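## Task

Job GT-3163 halted after step 2, and its earlier runs still count. Carry out only step 3: take sample plate K27 out of the thermal cycler TC's block, set it on any unoccupied deck position, then press START on the handler station LH. This run uses both plates. Wait until the run has finished. K27 must end seated: lying flat within the locators, with well A1 in the corner labelled A1. TC, the gel base GB and the gel imager IM must each stay within about a finger's width of their starting spot, upright and barely rotated. PCR plate R83 must still be on D2, as at the start. Nothing may depend on the gripper holding it at the end, so release everything and move the hand away.

## Robot and tools

ROBOT. There is a single arm with a two-finger gripper. The fingers point along the gripper's own +z axis and close along its y axis. The reported end_effector_position is the midpoint between the finger pads, roughly 1 cm back from the tips. Motions tend to stop a centimetre or more short of the command, usually too low. The reported hand position can also be off, more so at long reach. Very small commanded moves (a few mm) may produce no motion.

FRAME. Everything is in the scene frame, with metres as the unit. The origin is on the table surface under the arm base. +z points up, and +y is to the left when looking along +x. The base may be slightly tilted.

THE ROW. Every motion uses one row of 8 numbers in this order: x, y, z, qw, qx, qy, qz, opening. x, y, z is an absolute target position for the gripper point, in metres, in the scene frame. qw..qz is an absolute target orientation as a quaternion, w first. Together these make a pose, not an offset. opening runs from -1 (closed) to +1 (fully open, 0.094 m). Except near the ends of that range, the fingers are driven to where grip_measured would read the number you send. To hold something, command about 0.03 below grip_measured; a smaller difference grips more gently. Always resend the quaternion you want, because the reported one can drift.

TOOLS.
- execute_actions {actions, pictures}. actions holds at most one item. An empty list just reports the current state. {"rows": [[8 numbers], ...], "steps": n} runs 1 to 15 rows, with n at most 15 control steps of 1/30 s each (default 15). Each row lasts one step, and the last row repeats if there are fewer rows than steps. {"steps": n} alone waits up to 300 steps, counted from the previous result. A target more than 0.6 m from the last reported position along any gripper axis is refused, and a refused call sends nothing. pictures (true/false) sets whether camera images come back; by default they do.
- move {target, speed}. target is one absolute row, as above. The gripper follows a straight path from where it is now. speed is in m/s, from 0.002 to 0.5 (default 0.25), and the turning rate is capped at twice that value in rad/s. The path lasts 0.5 to 10 s; a longer path stops after 10 s, short of the target. The opening is applied at the start. The path does not avoid obstacles. Faster moves and targets set further beyond a contact hit harder. The result line "move:" reports how it ended (done, off_target, moving, held, fault) and which limits acted. paced means the pose was clipped. held means a clearance check blocked steps, after which the arm may suddenly move faster than speed. The distance to target is also given.
- wait {seconds}: 0 to 10 s, sending nothing new.
- zoom_image {camera, region}: camera is cam_head_left, cam_head_right or cam_wrist. region is [x0, y0, x1, y1] in image pixels, with the origin at the top-left, no larger than 504x504.
- finished_scene {scene}: ends the given scene (1 or 2) permanently and reports success.

CONTROL DETAILS. At each step the command is clipped to within 70 mm and 16 degrees of the measured pose. Position takes priority over orientation. After the last row, the arm only continues to the last clipped pose, so check the result and send the remainder. The simulation keeps running while you compose replies. A "pose unreachable" line, or HELD on a step, means the clearance check altered or blocked the command; the base's mounting post counts as part of the arm.

RESULTS. These give the pose, grip_measured (on the opening scale), joint positions and velocities (waist, shoulder, elbow, wrist pitch, wrist yaw, wrist roll in rad and rad/s, then the finger gap in m), and "Hand target", the pose currently being driven toward. Gripper readings may carry a constant offset of about 1 mm. The joint limits are: waist ±2.880, shoulder 0 to 3.142, elbow 0 to 3.019, wrist pitch -1.693 to 1.571, wrist yaw ±1.571, wrist roll ±2.094. Camera images are 896x504 for each head camera and 616x616 for the fisheye wrist camera.

LAB. D1 to D3 are the handler's deck positions, and D3 is closest to the robot. LH stands in front of TC. START is the left one of its two buttons as seen from the front, and it only begins a run while LH's lamp is green. The handler's light strip is green only while a run is going. If the moving head is obstructed, the strip turns red; once LH's lamp is also red, START parks the head. The handler cannot tell whether a plate is seated, but a run with an unseated plate does not count, and runs may be repeated. On labelled items, well A1 lies at the labelled short end, in the corner farthest from the labelled long side. TC has a hand-operated lid: lower it gently by hand, never letting it drop or slam. A plate may stick in the block.

AVOID. Do not drop, slip or hard-hit objects, and do not push hard. Nothing may fall off the table. Occasional brief disturbances may shove loose items. Holding loads heats the motors: MOTOR HOT appears at 85 °C, and at 100 °C an OVER-TEMPERATURE FAULT releases the arm, so don't hold things longer than needed. Smooth, economical motion is preferred.

Each tool is called after "Request:" by a JSON object that holds its "op" and its "data".

## Session

Request:
{"op": "execute_actions", "data": {"actions": []}}

Scene clock: 0.00 s of 8400.00 s.
end_effector_position=(+0.1155, +0.1713, +0.1383) grip_measured=+1.000 end_effector_quat_wxyz=(+0.126, +0.992, -0.029, +0.013)
Joint positions: [ 1.323  1.129  0.59  -1.241  0.235 -1.823  0.094]
Joint velocities: [ 0.005 -0.005 -0.007 -0.002  0.037 -0.066  0.   ]
Hand target: +0.119, +0.179, +0.143; +0.118, +0.992, -0.031, +0.016

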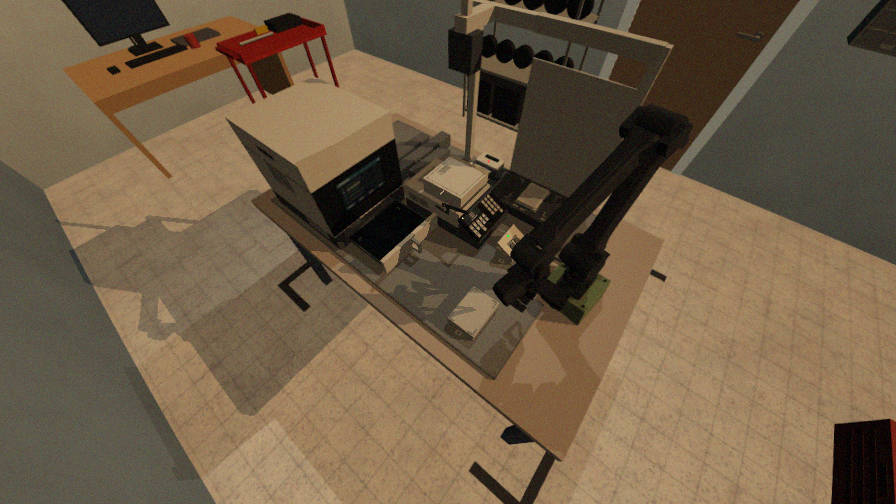

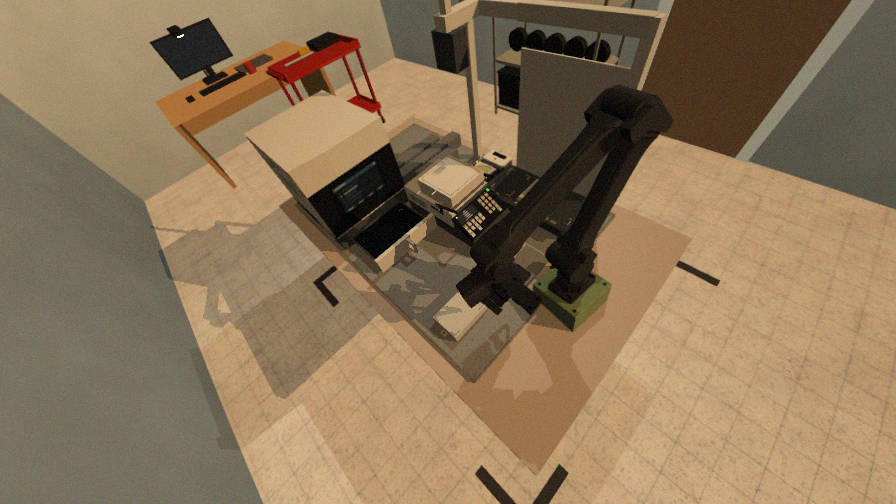

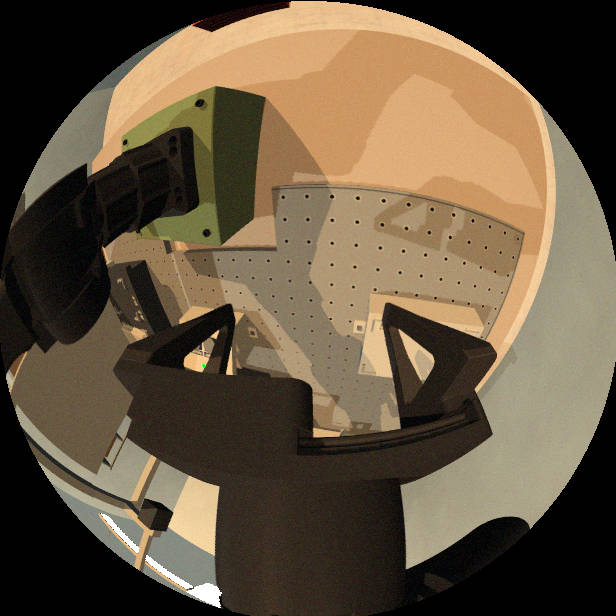

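Request:
{"op": "zoom_image", "data": {"camera": "cam_head_left", "region": [390, 130, 590, 280]}}

Request:
{"op": "zoom_image", "data": {"camera": "cam_head_right", "region": [390, 130, 590, 280]}}

Region (390, 130, 590, 280) of cam_head_left's 896x504 image, scaled by 2.520, with more detail than that image has; it fills the top 378 rows of this view, and the rest is white.

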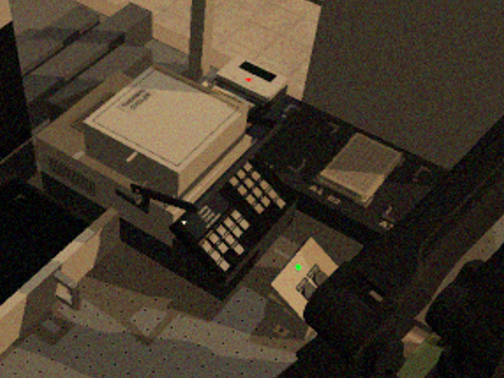

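Region (390, 130, 590, 280) of cam_head_right's 896x504 image, scaled by 2.520, with more detail than that image has; it fills the top 378 rows of this view, and the rest is white.

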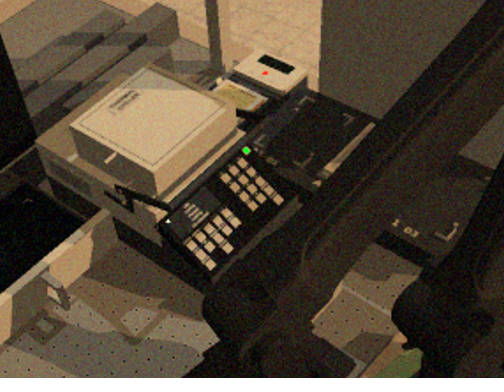

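Request:
{"op": "move", "data": {"target": [0.2,0.12,0.3,0,0.707,-0.707,0,1], "speed": 0.4}}

Request:
{"op": "move", "data": {"target": [0.33,-0.02,0.3,0.17,0,0.985,0,1], "speed": 0.4}}

Scene clock: 6.00 s of 8400.00 s.
end_effector_position=(+0.1901, +0.1131, +0.2817) grip_measured=+1.000 end_effector_quat_wxyz=(+0.020, +0.714, -0.700, -0.003)
Joint positions: [ 0.826  0.797  0.847 -1.573  0.102 -0.872  0.094]
Joint velocities: [-0.015 -0.024  0.012  0.007 -0.051  0.037  0.   ]
Hand target: +0.198, +0.116, +0.300; +0.002, +0.707, -0.707, -0.001
Off the commanded pose: 0.022 m, 3 deg.
After step 90, 0.47 s passed at rest.
move: off_target
camera_calibration (this result's frames):
cam_wrist: T_world_to_cam=[[0.99853, 0.0296096, -0.0454006, -0.17704], [0.051053, -0.795145, 0.604267, -0.0833652], [-0.0182079, -0.605696, -0.795488, 0.419871], [0, 0, 0, 1]] pos_world=[0.18868, 0.193269, 0.376339]

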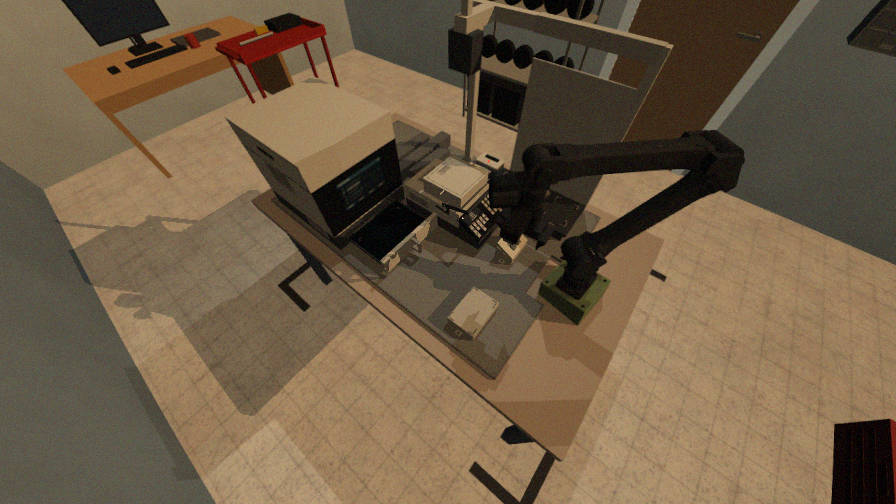

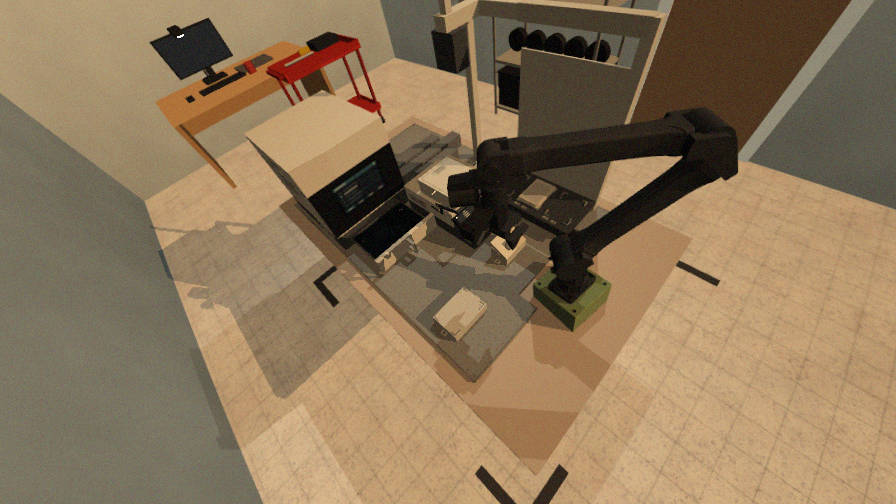

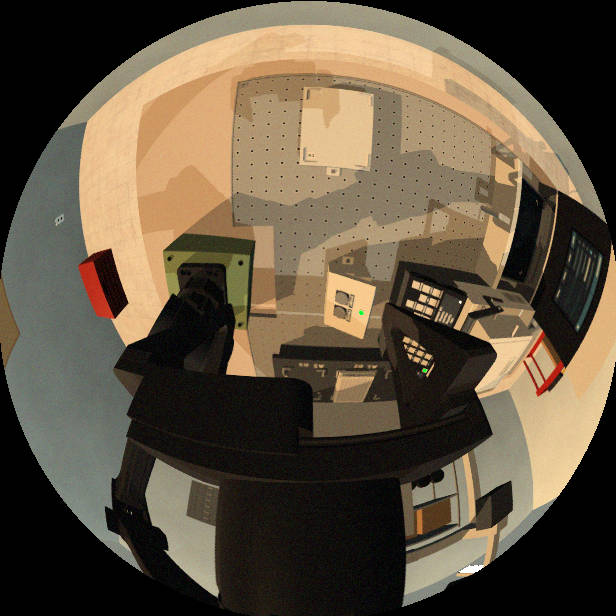

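Scene clock: 8.67 s of 8400.00 s.
end_effector_position=(+0.3140, -0.0196, +0.2869) grip_measured=+1.000 end_effector_quat_wxyz=(+0.148, -0.008, +0.989, +0.005)
Joint positions: [ 0.043  0.778  0.847 -1.208 -0.02  -0.079  0.094]
Joint velocities: [-0.015  0.005  0.012  0.007 -0.007  0.066  0.   ]
Hand target: +0.327, -0.022, +0.300; +0.169, +0.000, +0.986, +0.003
Off the commanded pose: 0.021 m, 3 deg.
move: off_target
camera_calibration (this result's frames):
cam_wrist: T_world_to_cam=[[0.0300391, -0.999403, -0.017049, -0.0207559], [-0.946212, -0.0339293, 0.321763, 0.210773], [-0.32215, 0.0064665, -0.946667, 0.496702], [0, 0, 0, 1]] pos_world=[0.360072, -0.016804, 0.402038]

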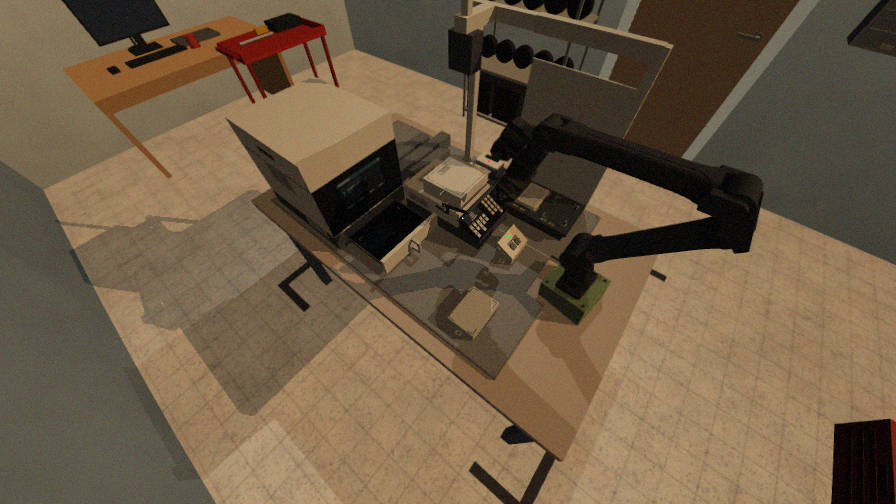

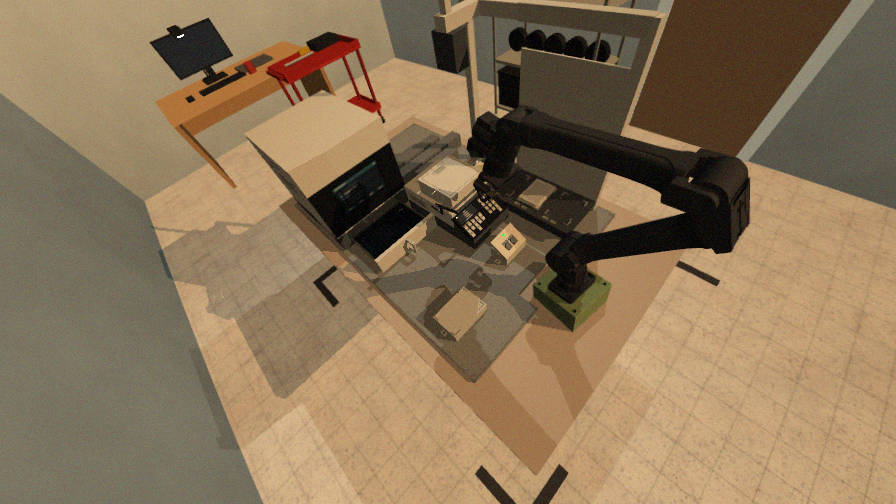

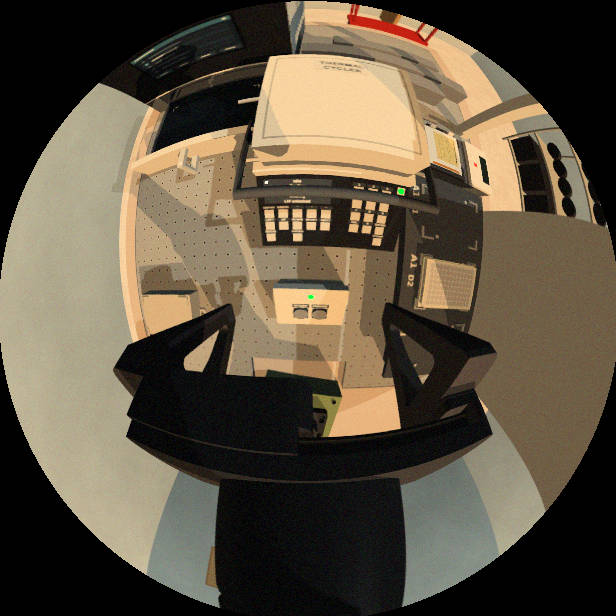

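Request:
{"op": "zoom_image", "data": {"camera": "cam_wrist", "region": [210, 40, 500, 330]}}

Request:
{"op": "zoom_image", "data": {"camera": "cam_head_left", "region": [400, 150, 520, 250]}}

Request:
{"op": "zoom_image", "data": {"camera": "cam_head_right", "region": [400, 150, 520, 250]}}

Region (210, 40, 500, 330) of cam_wrist's 616x616 image, scaled by 1.738, with more detail than that image has.

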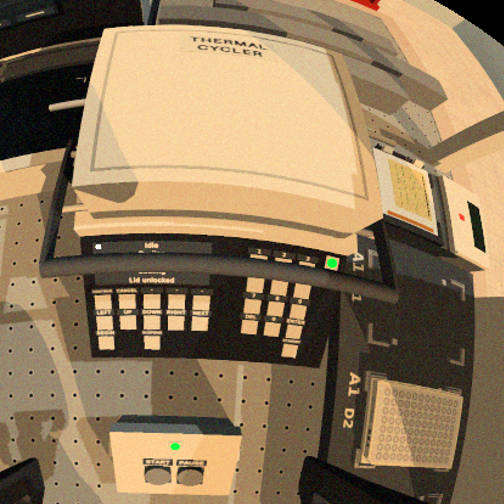

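Region (400, 150, 520, 250) of cam_head_left's 896x504 image, scaled by 4.200, with more detail than that image has.

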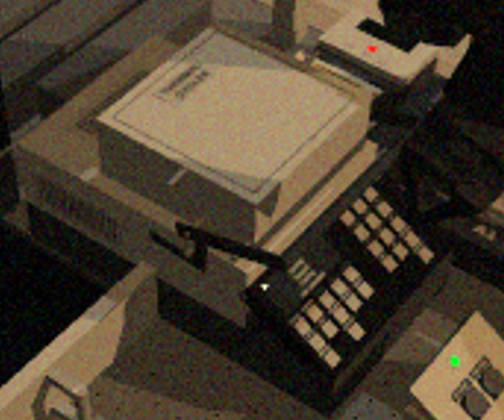

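Region (400, 150, 520, 250) of cam_head_right's 896x504 image, scaled by 4.200, with more detail than that image has.

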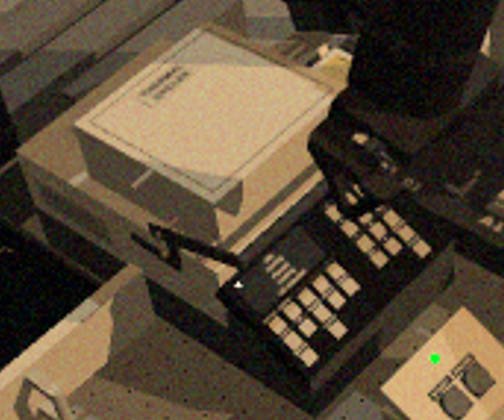

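Request:
{"op": "move", "data": {"target": [0.36,0.06,0.22,0.574,0,0.819,0,1], "speed": 0.3}}

Request:
{"op": "zoom_image", "data": {"camera": "cam_wrist", "region": [200, 80, 540, 380]}}

Scene clock: 13.10 s of 8400.00 s.
end_effector_position=(+0.3624, +0.0580, +0.2157) grip_measured=+1.000 end_effector_quat_wxyz=(+0.566, +0.004, +0.824, +0.005)
Joint positions: [0.45  0.719 0.195 0.277 0.336 0.075 0.094]
Joint velocities: [-0.005 -0.005 -0.012 -0.002  0.007  0.051  0.   ]
Hand target: +0.363, +0.060, +0.219; +0.574, +0.000, +0.819, +0.006
Off the commanded pose: 0.005 m, 1 deg.
move: done
camera_calibration (this result's frames):
cam_wrist: T_world_to_cam=[[0.0145728, -0.99986, -0.00822784, 0.0578931], [-0.837859, -0.00772003, -0.545832, 0.428424], [0.545692, 0.0148481, -0.837854, 0.105884], [0, 0, 0, 1]] pos_world=[0.300335, 0.0596202, 0.32304]

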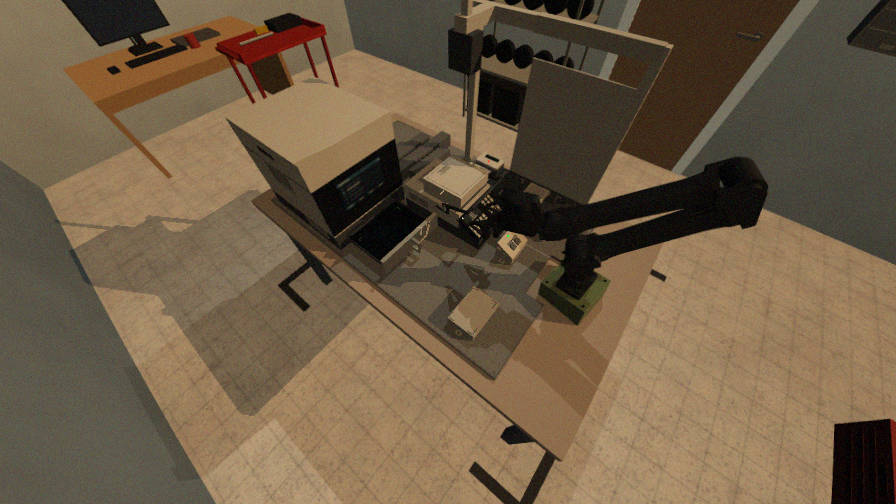

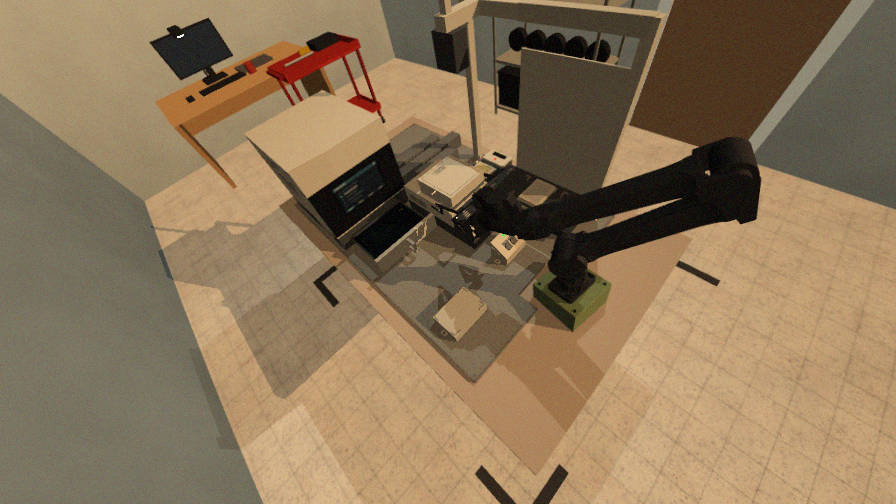

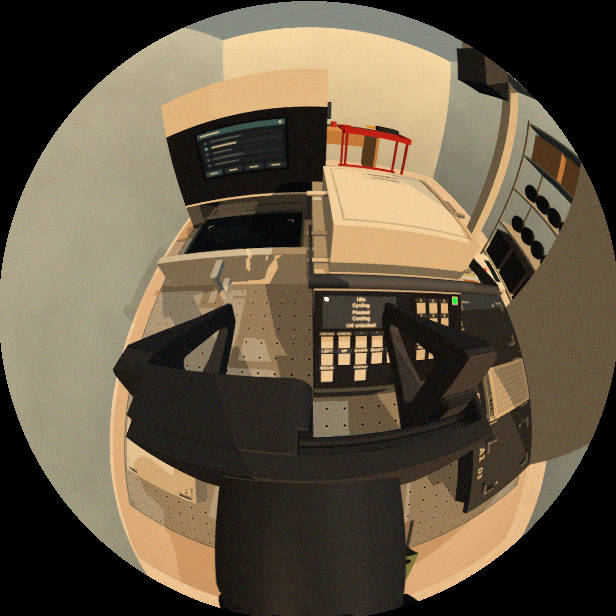

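Region (200, 80, 540, 380) of cam_wrist's 616x616 image, scaled by 1.482, with more detail than that image has; it fills the top 445 rows of this view, and the rest is white.

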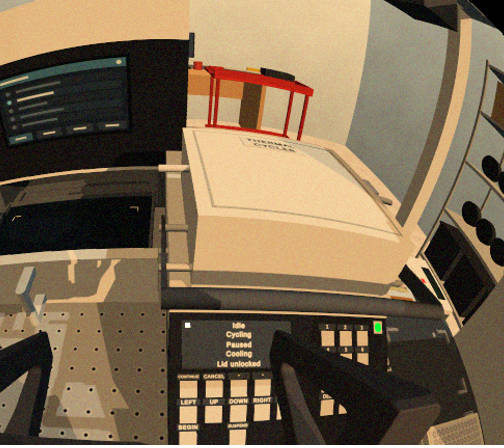

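Request:
{"op": "move", "data": {"target": [0.40,-0.04,0.25,0.423,0,0.906,0,-1]}}

Request:
{"op": "move", "data": {"target": [0.435,-0.04,0.205,0.423,0,0.906,0,-1], "speed": 0.06}}

Request:
{"op": "zoom_image", "data": {"camera": "cam_head_left", "region": [410, 130, 530, 240]}}

Scene clock: 20.20 s of 8400.00 s.
end_effector_position=(+0.3856, -0.0397, +0.2306) grip_measured=-0.980 end_effector_quat_wxyz=(+0.412, +0.007, +0.911, +0.001)
Joint positions: [-0.043  0.749  0.485 -0.325 -0.108 -0.085  0.001]
Joint velocities: [ 0.005 -0.005  0.002 -0.007  0.022 -0.066  0.   ]
Hand target: +0.397, -0.042, +0.251; +0.423, +0.001, +0.906, -0.002
Off the commanded pose: 0.024 m, 2 deg.
After step 90, 2.93 s passed at rest.
move: off_target
camera_calibration (this result's frames):
cam_wrist: T_world_to_cam=[[0.00368429, -0.999946, -0.00966636, -0.0354832], [-0.97502, -0.0014453, -0.222114, 0.433725], [0.222088, 0.0102432, -0.974973, 0.263374], [0, 0, 0, 1]] pos_world=[0.364528, -0.0375522, 0.352776]

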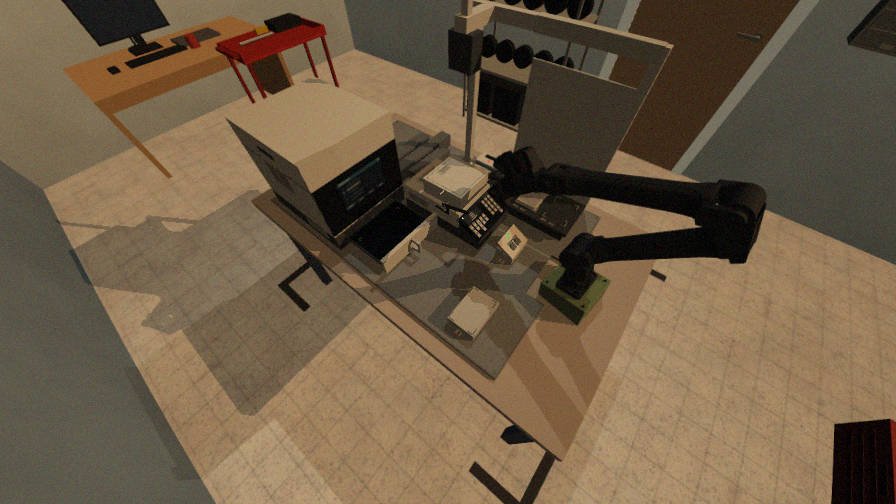

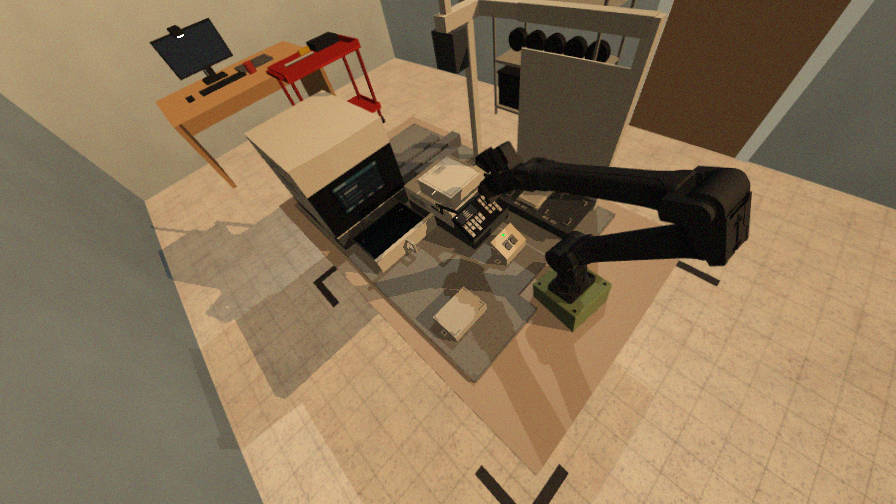

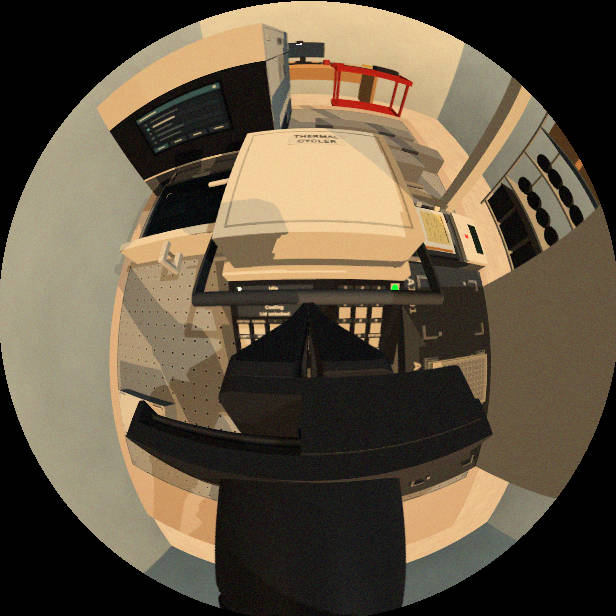

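Scene clock: 21.37 s of 8400.00 s.
end_effector_position=(+0.4037, -0.0422, +0.2078) grip_measured=-0.981 end_effector_quat_wxyz=(+0.406, +0.007, +0.914, +0.001)
Joint positions: [-0.041  0.865  0.485 -0.224 -0.104 -0.085  0.001]
Joint velocities: [-0.015  0.005 -0.007 -0.007  0.022  0.037 -0.001]
Hand target: +0.431, -0.040, +0.206; +0.422, -0.000, +0.907, +0.000
Off the commanded pose: 0.032 m, 2 deg.
move: off_target
camera_calibration (this result's frames):
cam_wrist: T_world_to_cam=[[0.00296468, -0.999955, -0.00898294, -0.038165], [-0.978025, -0.00102674, -0.208487, 0.444682], [0.208469, 0.00940364, -0.977984, 0.243247], [0, 0, 0, 1]] pos_world=[0.384314, -0.0399942, 0.330259]

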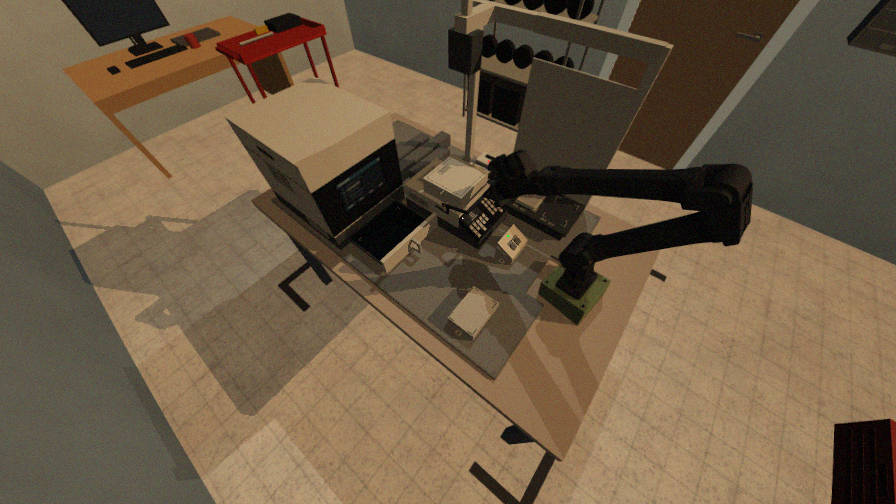

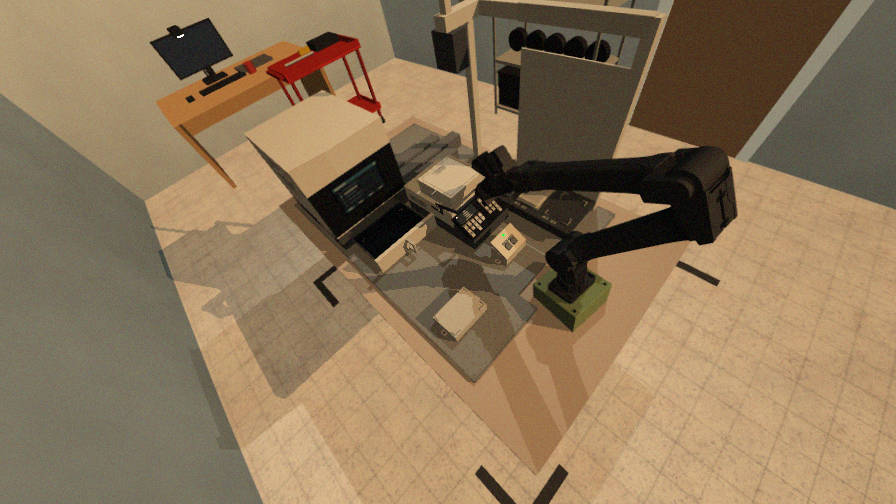

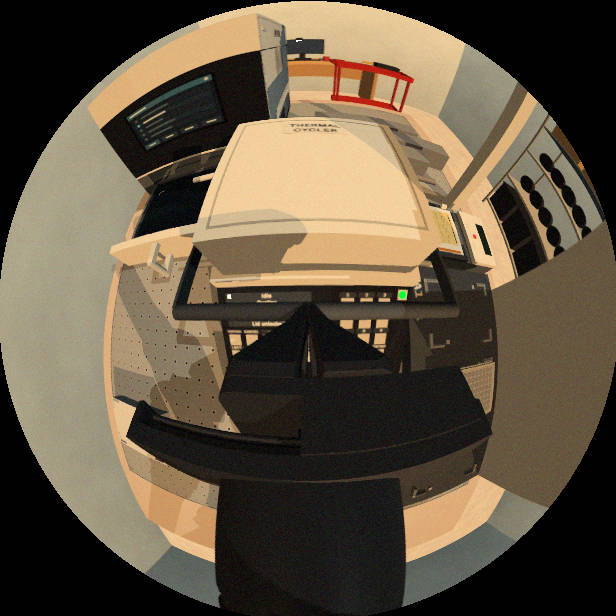

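Region (410, 130, 530, 240) of cam_head_left's 896x504 image, scaled by 4.200, with more detail than that image has; it fills the top 462 rows of this view, and the rest is white.

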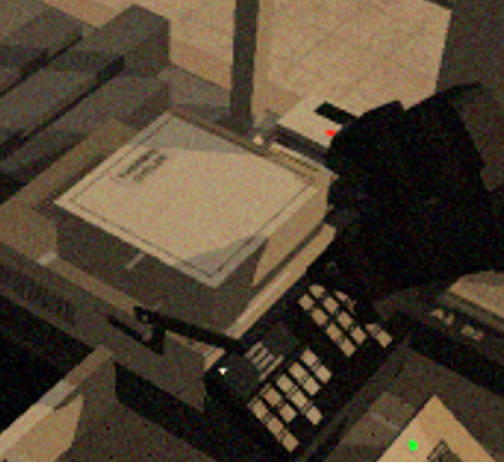

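Request:
{"op": "move", "data": {"target": [0.44,-0.04,0.25,0.342,0,0.94,0,-1], "speed": 0.1}}

Request:
{"op": "move", "data": {"target": [0.45,-0.04,0.21,0.342,0,0.94,0,-1], "speed": 0.04}}

Scene clock: 23.13 s of 8400.00 s.
end_effector_position=(+0.4258, -0.0417, +0.2336) grip_measured=-0.981 end_effector_quat_wxyz=(+0.334, +0.007, +0.943, +0.001)
Joint positions: [-0.017  0.945  0.686 -0.497 -0.071 -0.085  0.001]
Joint velocities: [-0.005  0.015 -0.007 -0.012 -0.051  0.007 -0.   ]
Hand target: +0.439, -0.040, +0.250; +0.342, +0.000, +0.940, -0.001
Off the commanded pose: 0.022 m, 1 deg.
move: off_target
camera_calibration (this result's frames):
cam_wrist: T_world_to_cam=[[0.00240453, -0.999952, -0.00949537, -0.037141], [-0.99847, -0.00187617, -0.0552655, 0.444611], [0.0552451, 0.00961373, -0.998427, 0.33392], [0, 0, 0, 1]] pos_world=[0.425572, -0.0395153, 0.357614]

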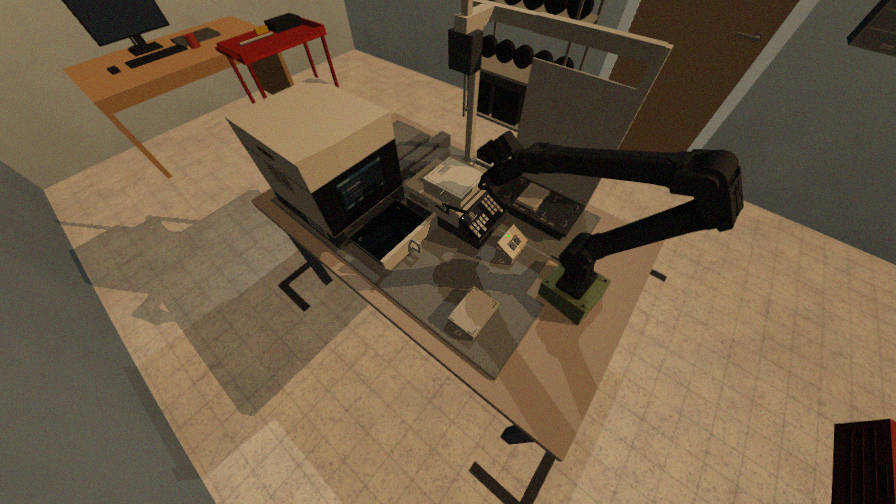

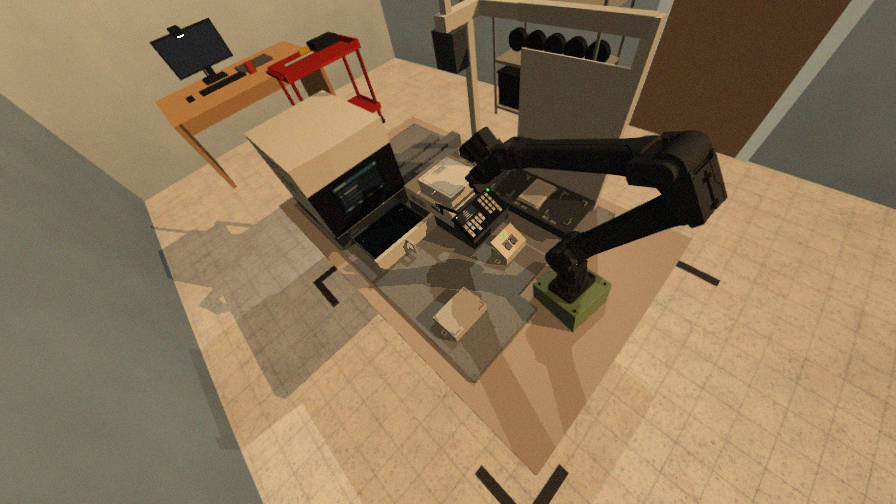

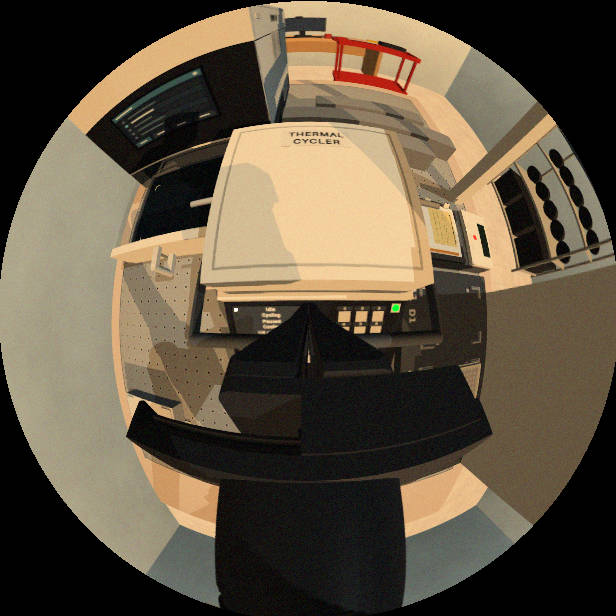

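Scene clock: 24.20 s of 8400.00 s.
end_effector_position=(+0.4419, -0.0437, +0.2147) grip_measured=-0.981 end_effector_quat_wxyz=(+0.336, +0.007, +0.942, +0.000)
Joint positions: [-0.017  1.022  0.683 -0.415 -0.071 -0.085  0.001]
Joint velocities: [-0.005 -0.005 -0.022 -0.007 -0.007 -0.007 -0.   ]
Hand target: +0.450, -0.040, +0.210; +0.342, +0.000, +0.940, +0.000
Off the commanded pose: 0.010 m, 1 deg.
move: done
camera_calibration (this result's frames):
cam_wrist: T_world_to_cam=[[0.00218258, -0.999959, -0.00876936, -0.0394088], [-0.998278, -0.00166476, -0.0586282, 0.46025], [0.0586112, 0.00888223, -0.998241, 0.312625], [0, 0, 0, 1]] pos_world=[0.44122, -0.0414178, 0.338713]

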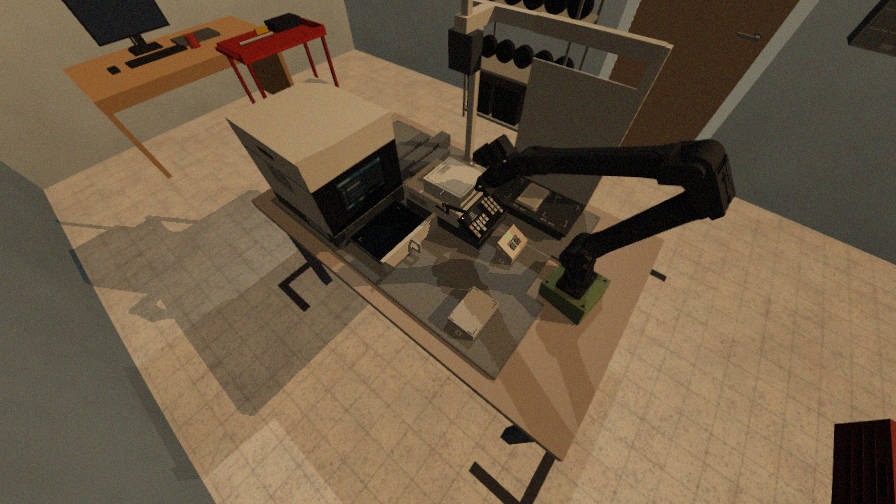

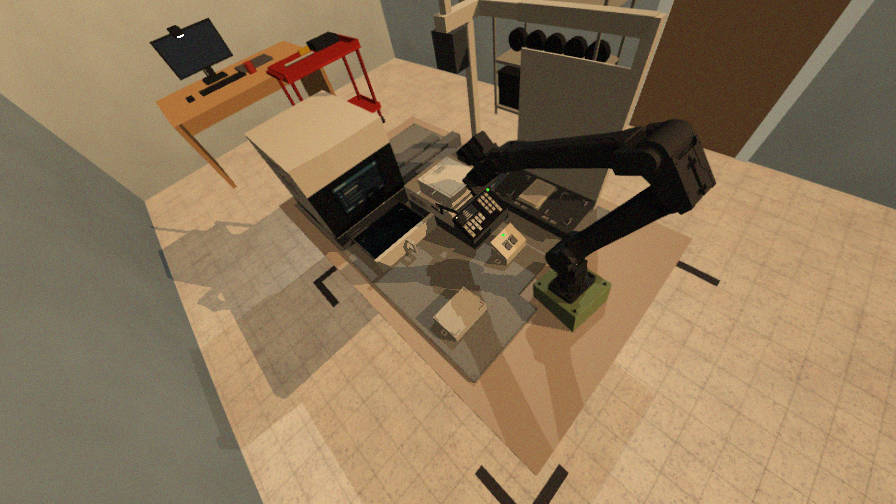

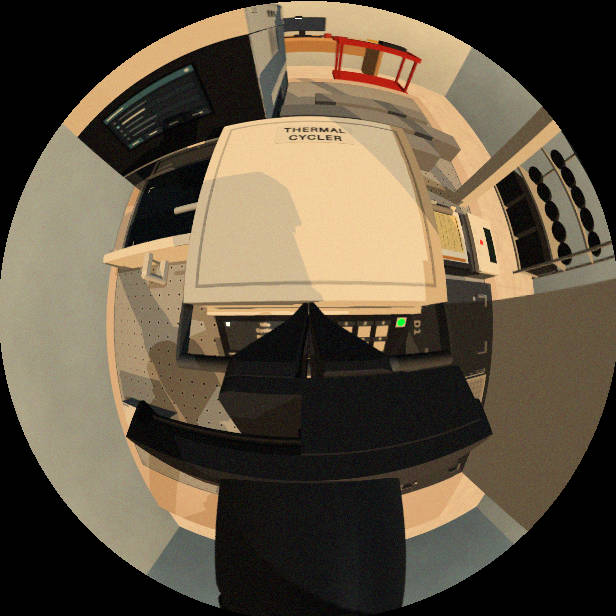

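Request:
{"op": "move", "data": {"target": [0.44,-0.04,0.182,0.32,0,0.947,0,-1], "speed": 0.03}}

Request:
{"op": "move", "data": {"target": [0.468,-0.04,0.18,0.36,0,0.933,0,-1], "speed": 0.03}}

Scene clock: 26.23 s of 8400.00 s.
end_effector_position=(+0.4418, -0.0439, +0.1947) grip_measured=-0.981 end_effector_quat_wxyz=(+0.328, +0.008, +0.945, -0.000)
Joint positions: [-0.017  1.06   0.659 -0.368 -0.067 -0.085  0.001]
Joint velocities: [-0.015 -0.015 -0.012 -0.007  0.007 -0.051  0.001]
Hand target: +0.440, -0.040, +0.182; +0.320, +0.000, +0.947, -0.000
Off the commanded pose: 0.013 m, 1 deg.
move: off_target
camera_calibration (this result's frames):
cam_wrist: T_world_to_cam=[[0.00072497, -0.999966, -0.00815674, -0.0392436], [-0.999083, -0.000375179, -0.0428037, 0.456357], [0.0427992, 0.0081803, -0.99905, 0.29976], [0, 0, 0, 1]] pos_world=[0.443138, -0.0415232, 0.318689]

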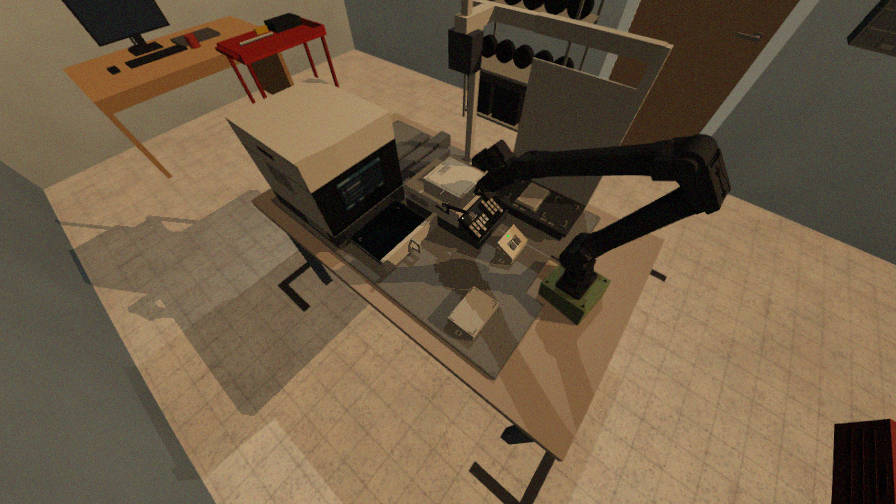

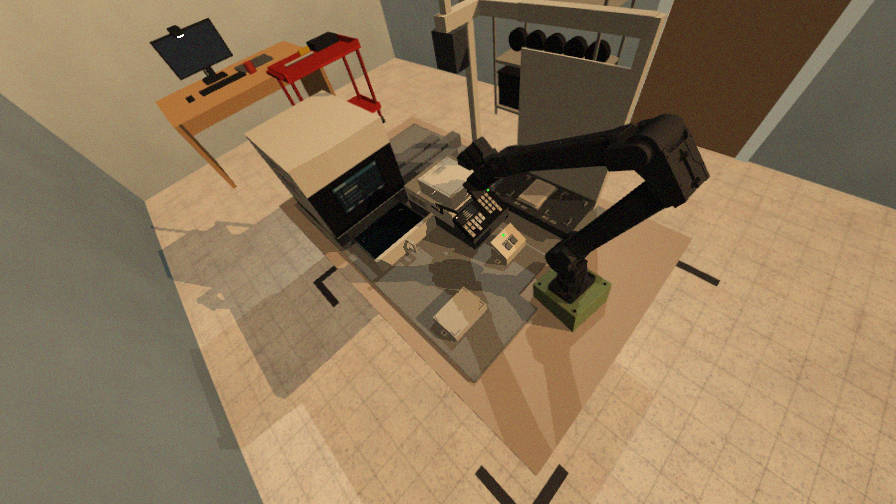

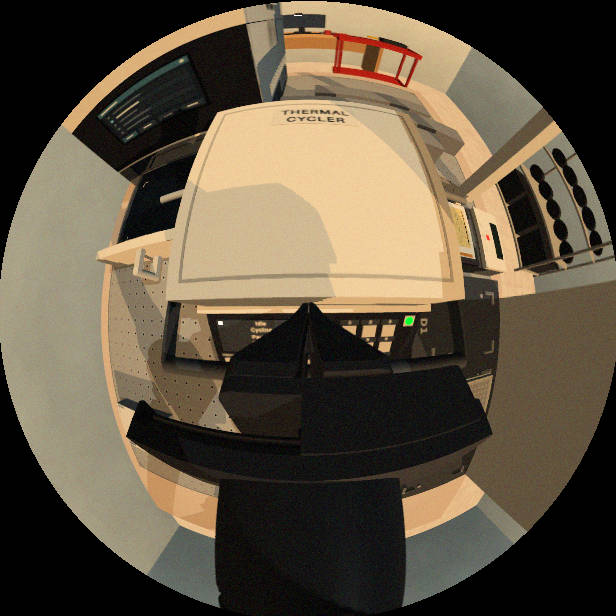

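Scene clock: 27.63 s of 8400.00 s.
end_effector_position=(+0.4431, -0.0439, +0.1948) grip_measured=-0.981 end_effector_quat_wxyz=(+0.341, +0.007, +0.940, -0.002)
Joint positions: [-0.016  1.056  0.643 -0.328 -0.067 -0.085  0.001]
Joint velocities: [ 0.005 -0.015  0.002 -0.007  0.022 -0.081 -0.   ]
Hand target: +0.464, -0.040, +0.181; +0.358, -0.000, +0.934, +0.001
Off the commanded pose: 0.029 m, 2 deg.
move: off_target
camera_calibration (this result's frames):
cam_wrist: T_world_to_cam=[[0.00146414, -0.999989, -0.00452541, -0.0402732], [-0.997518, -0.00114194, -0.0703987, 0.462274], [0.0703927, 0.00461726, -0.997509, 0.287099], [0, 0, 0, 1]] pos_world=[0.440977, -0.0410705, 0.318745]

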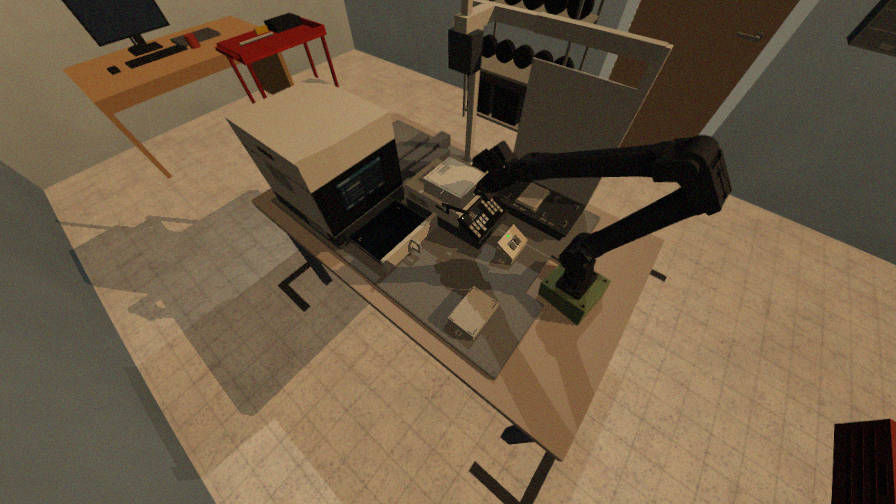

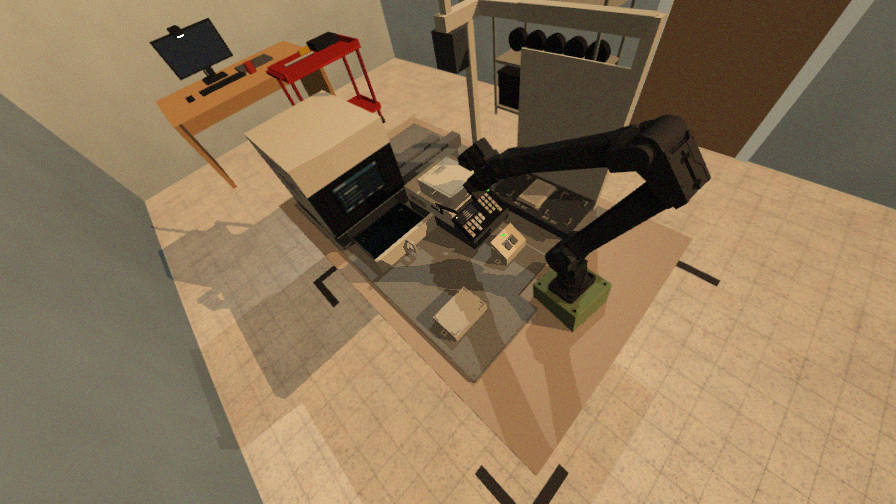

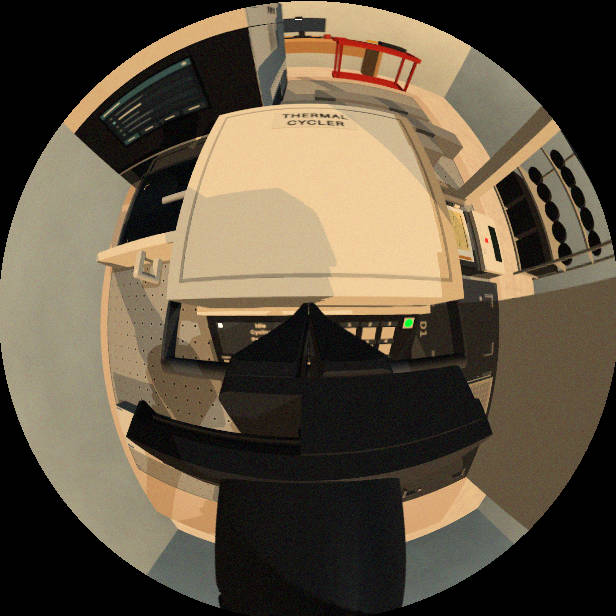

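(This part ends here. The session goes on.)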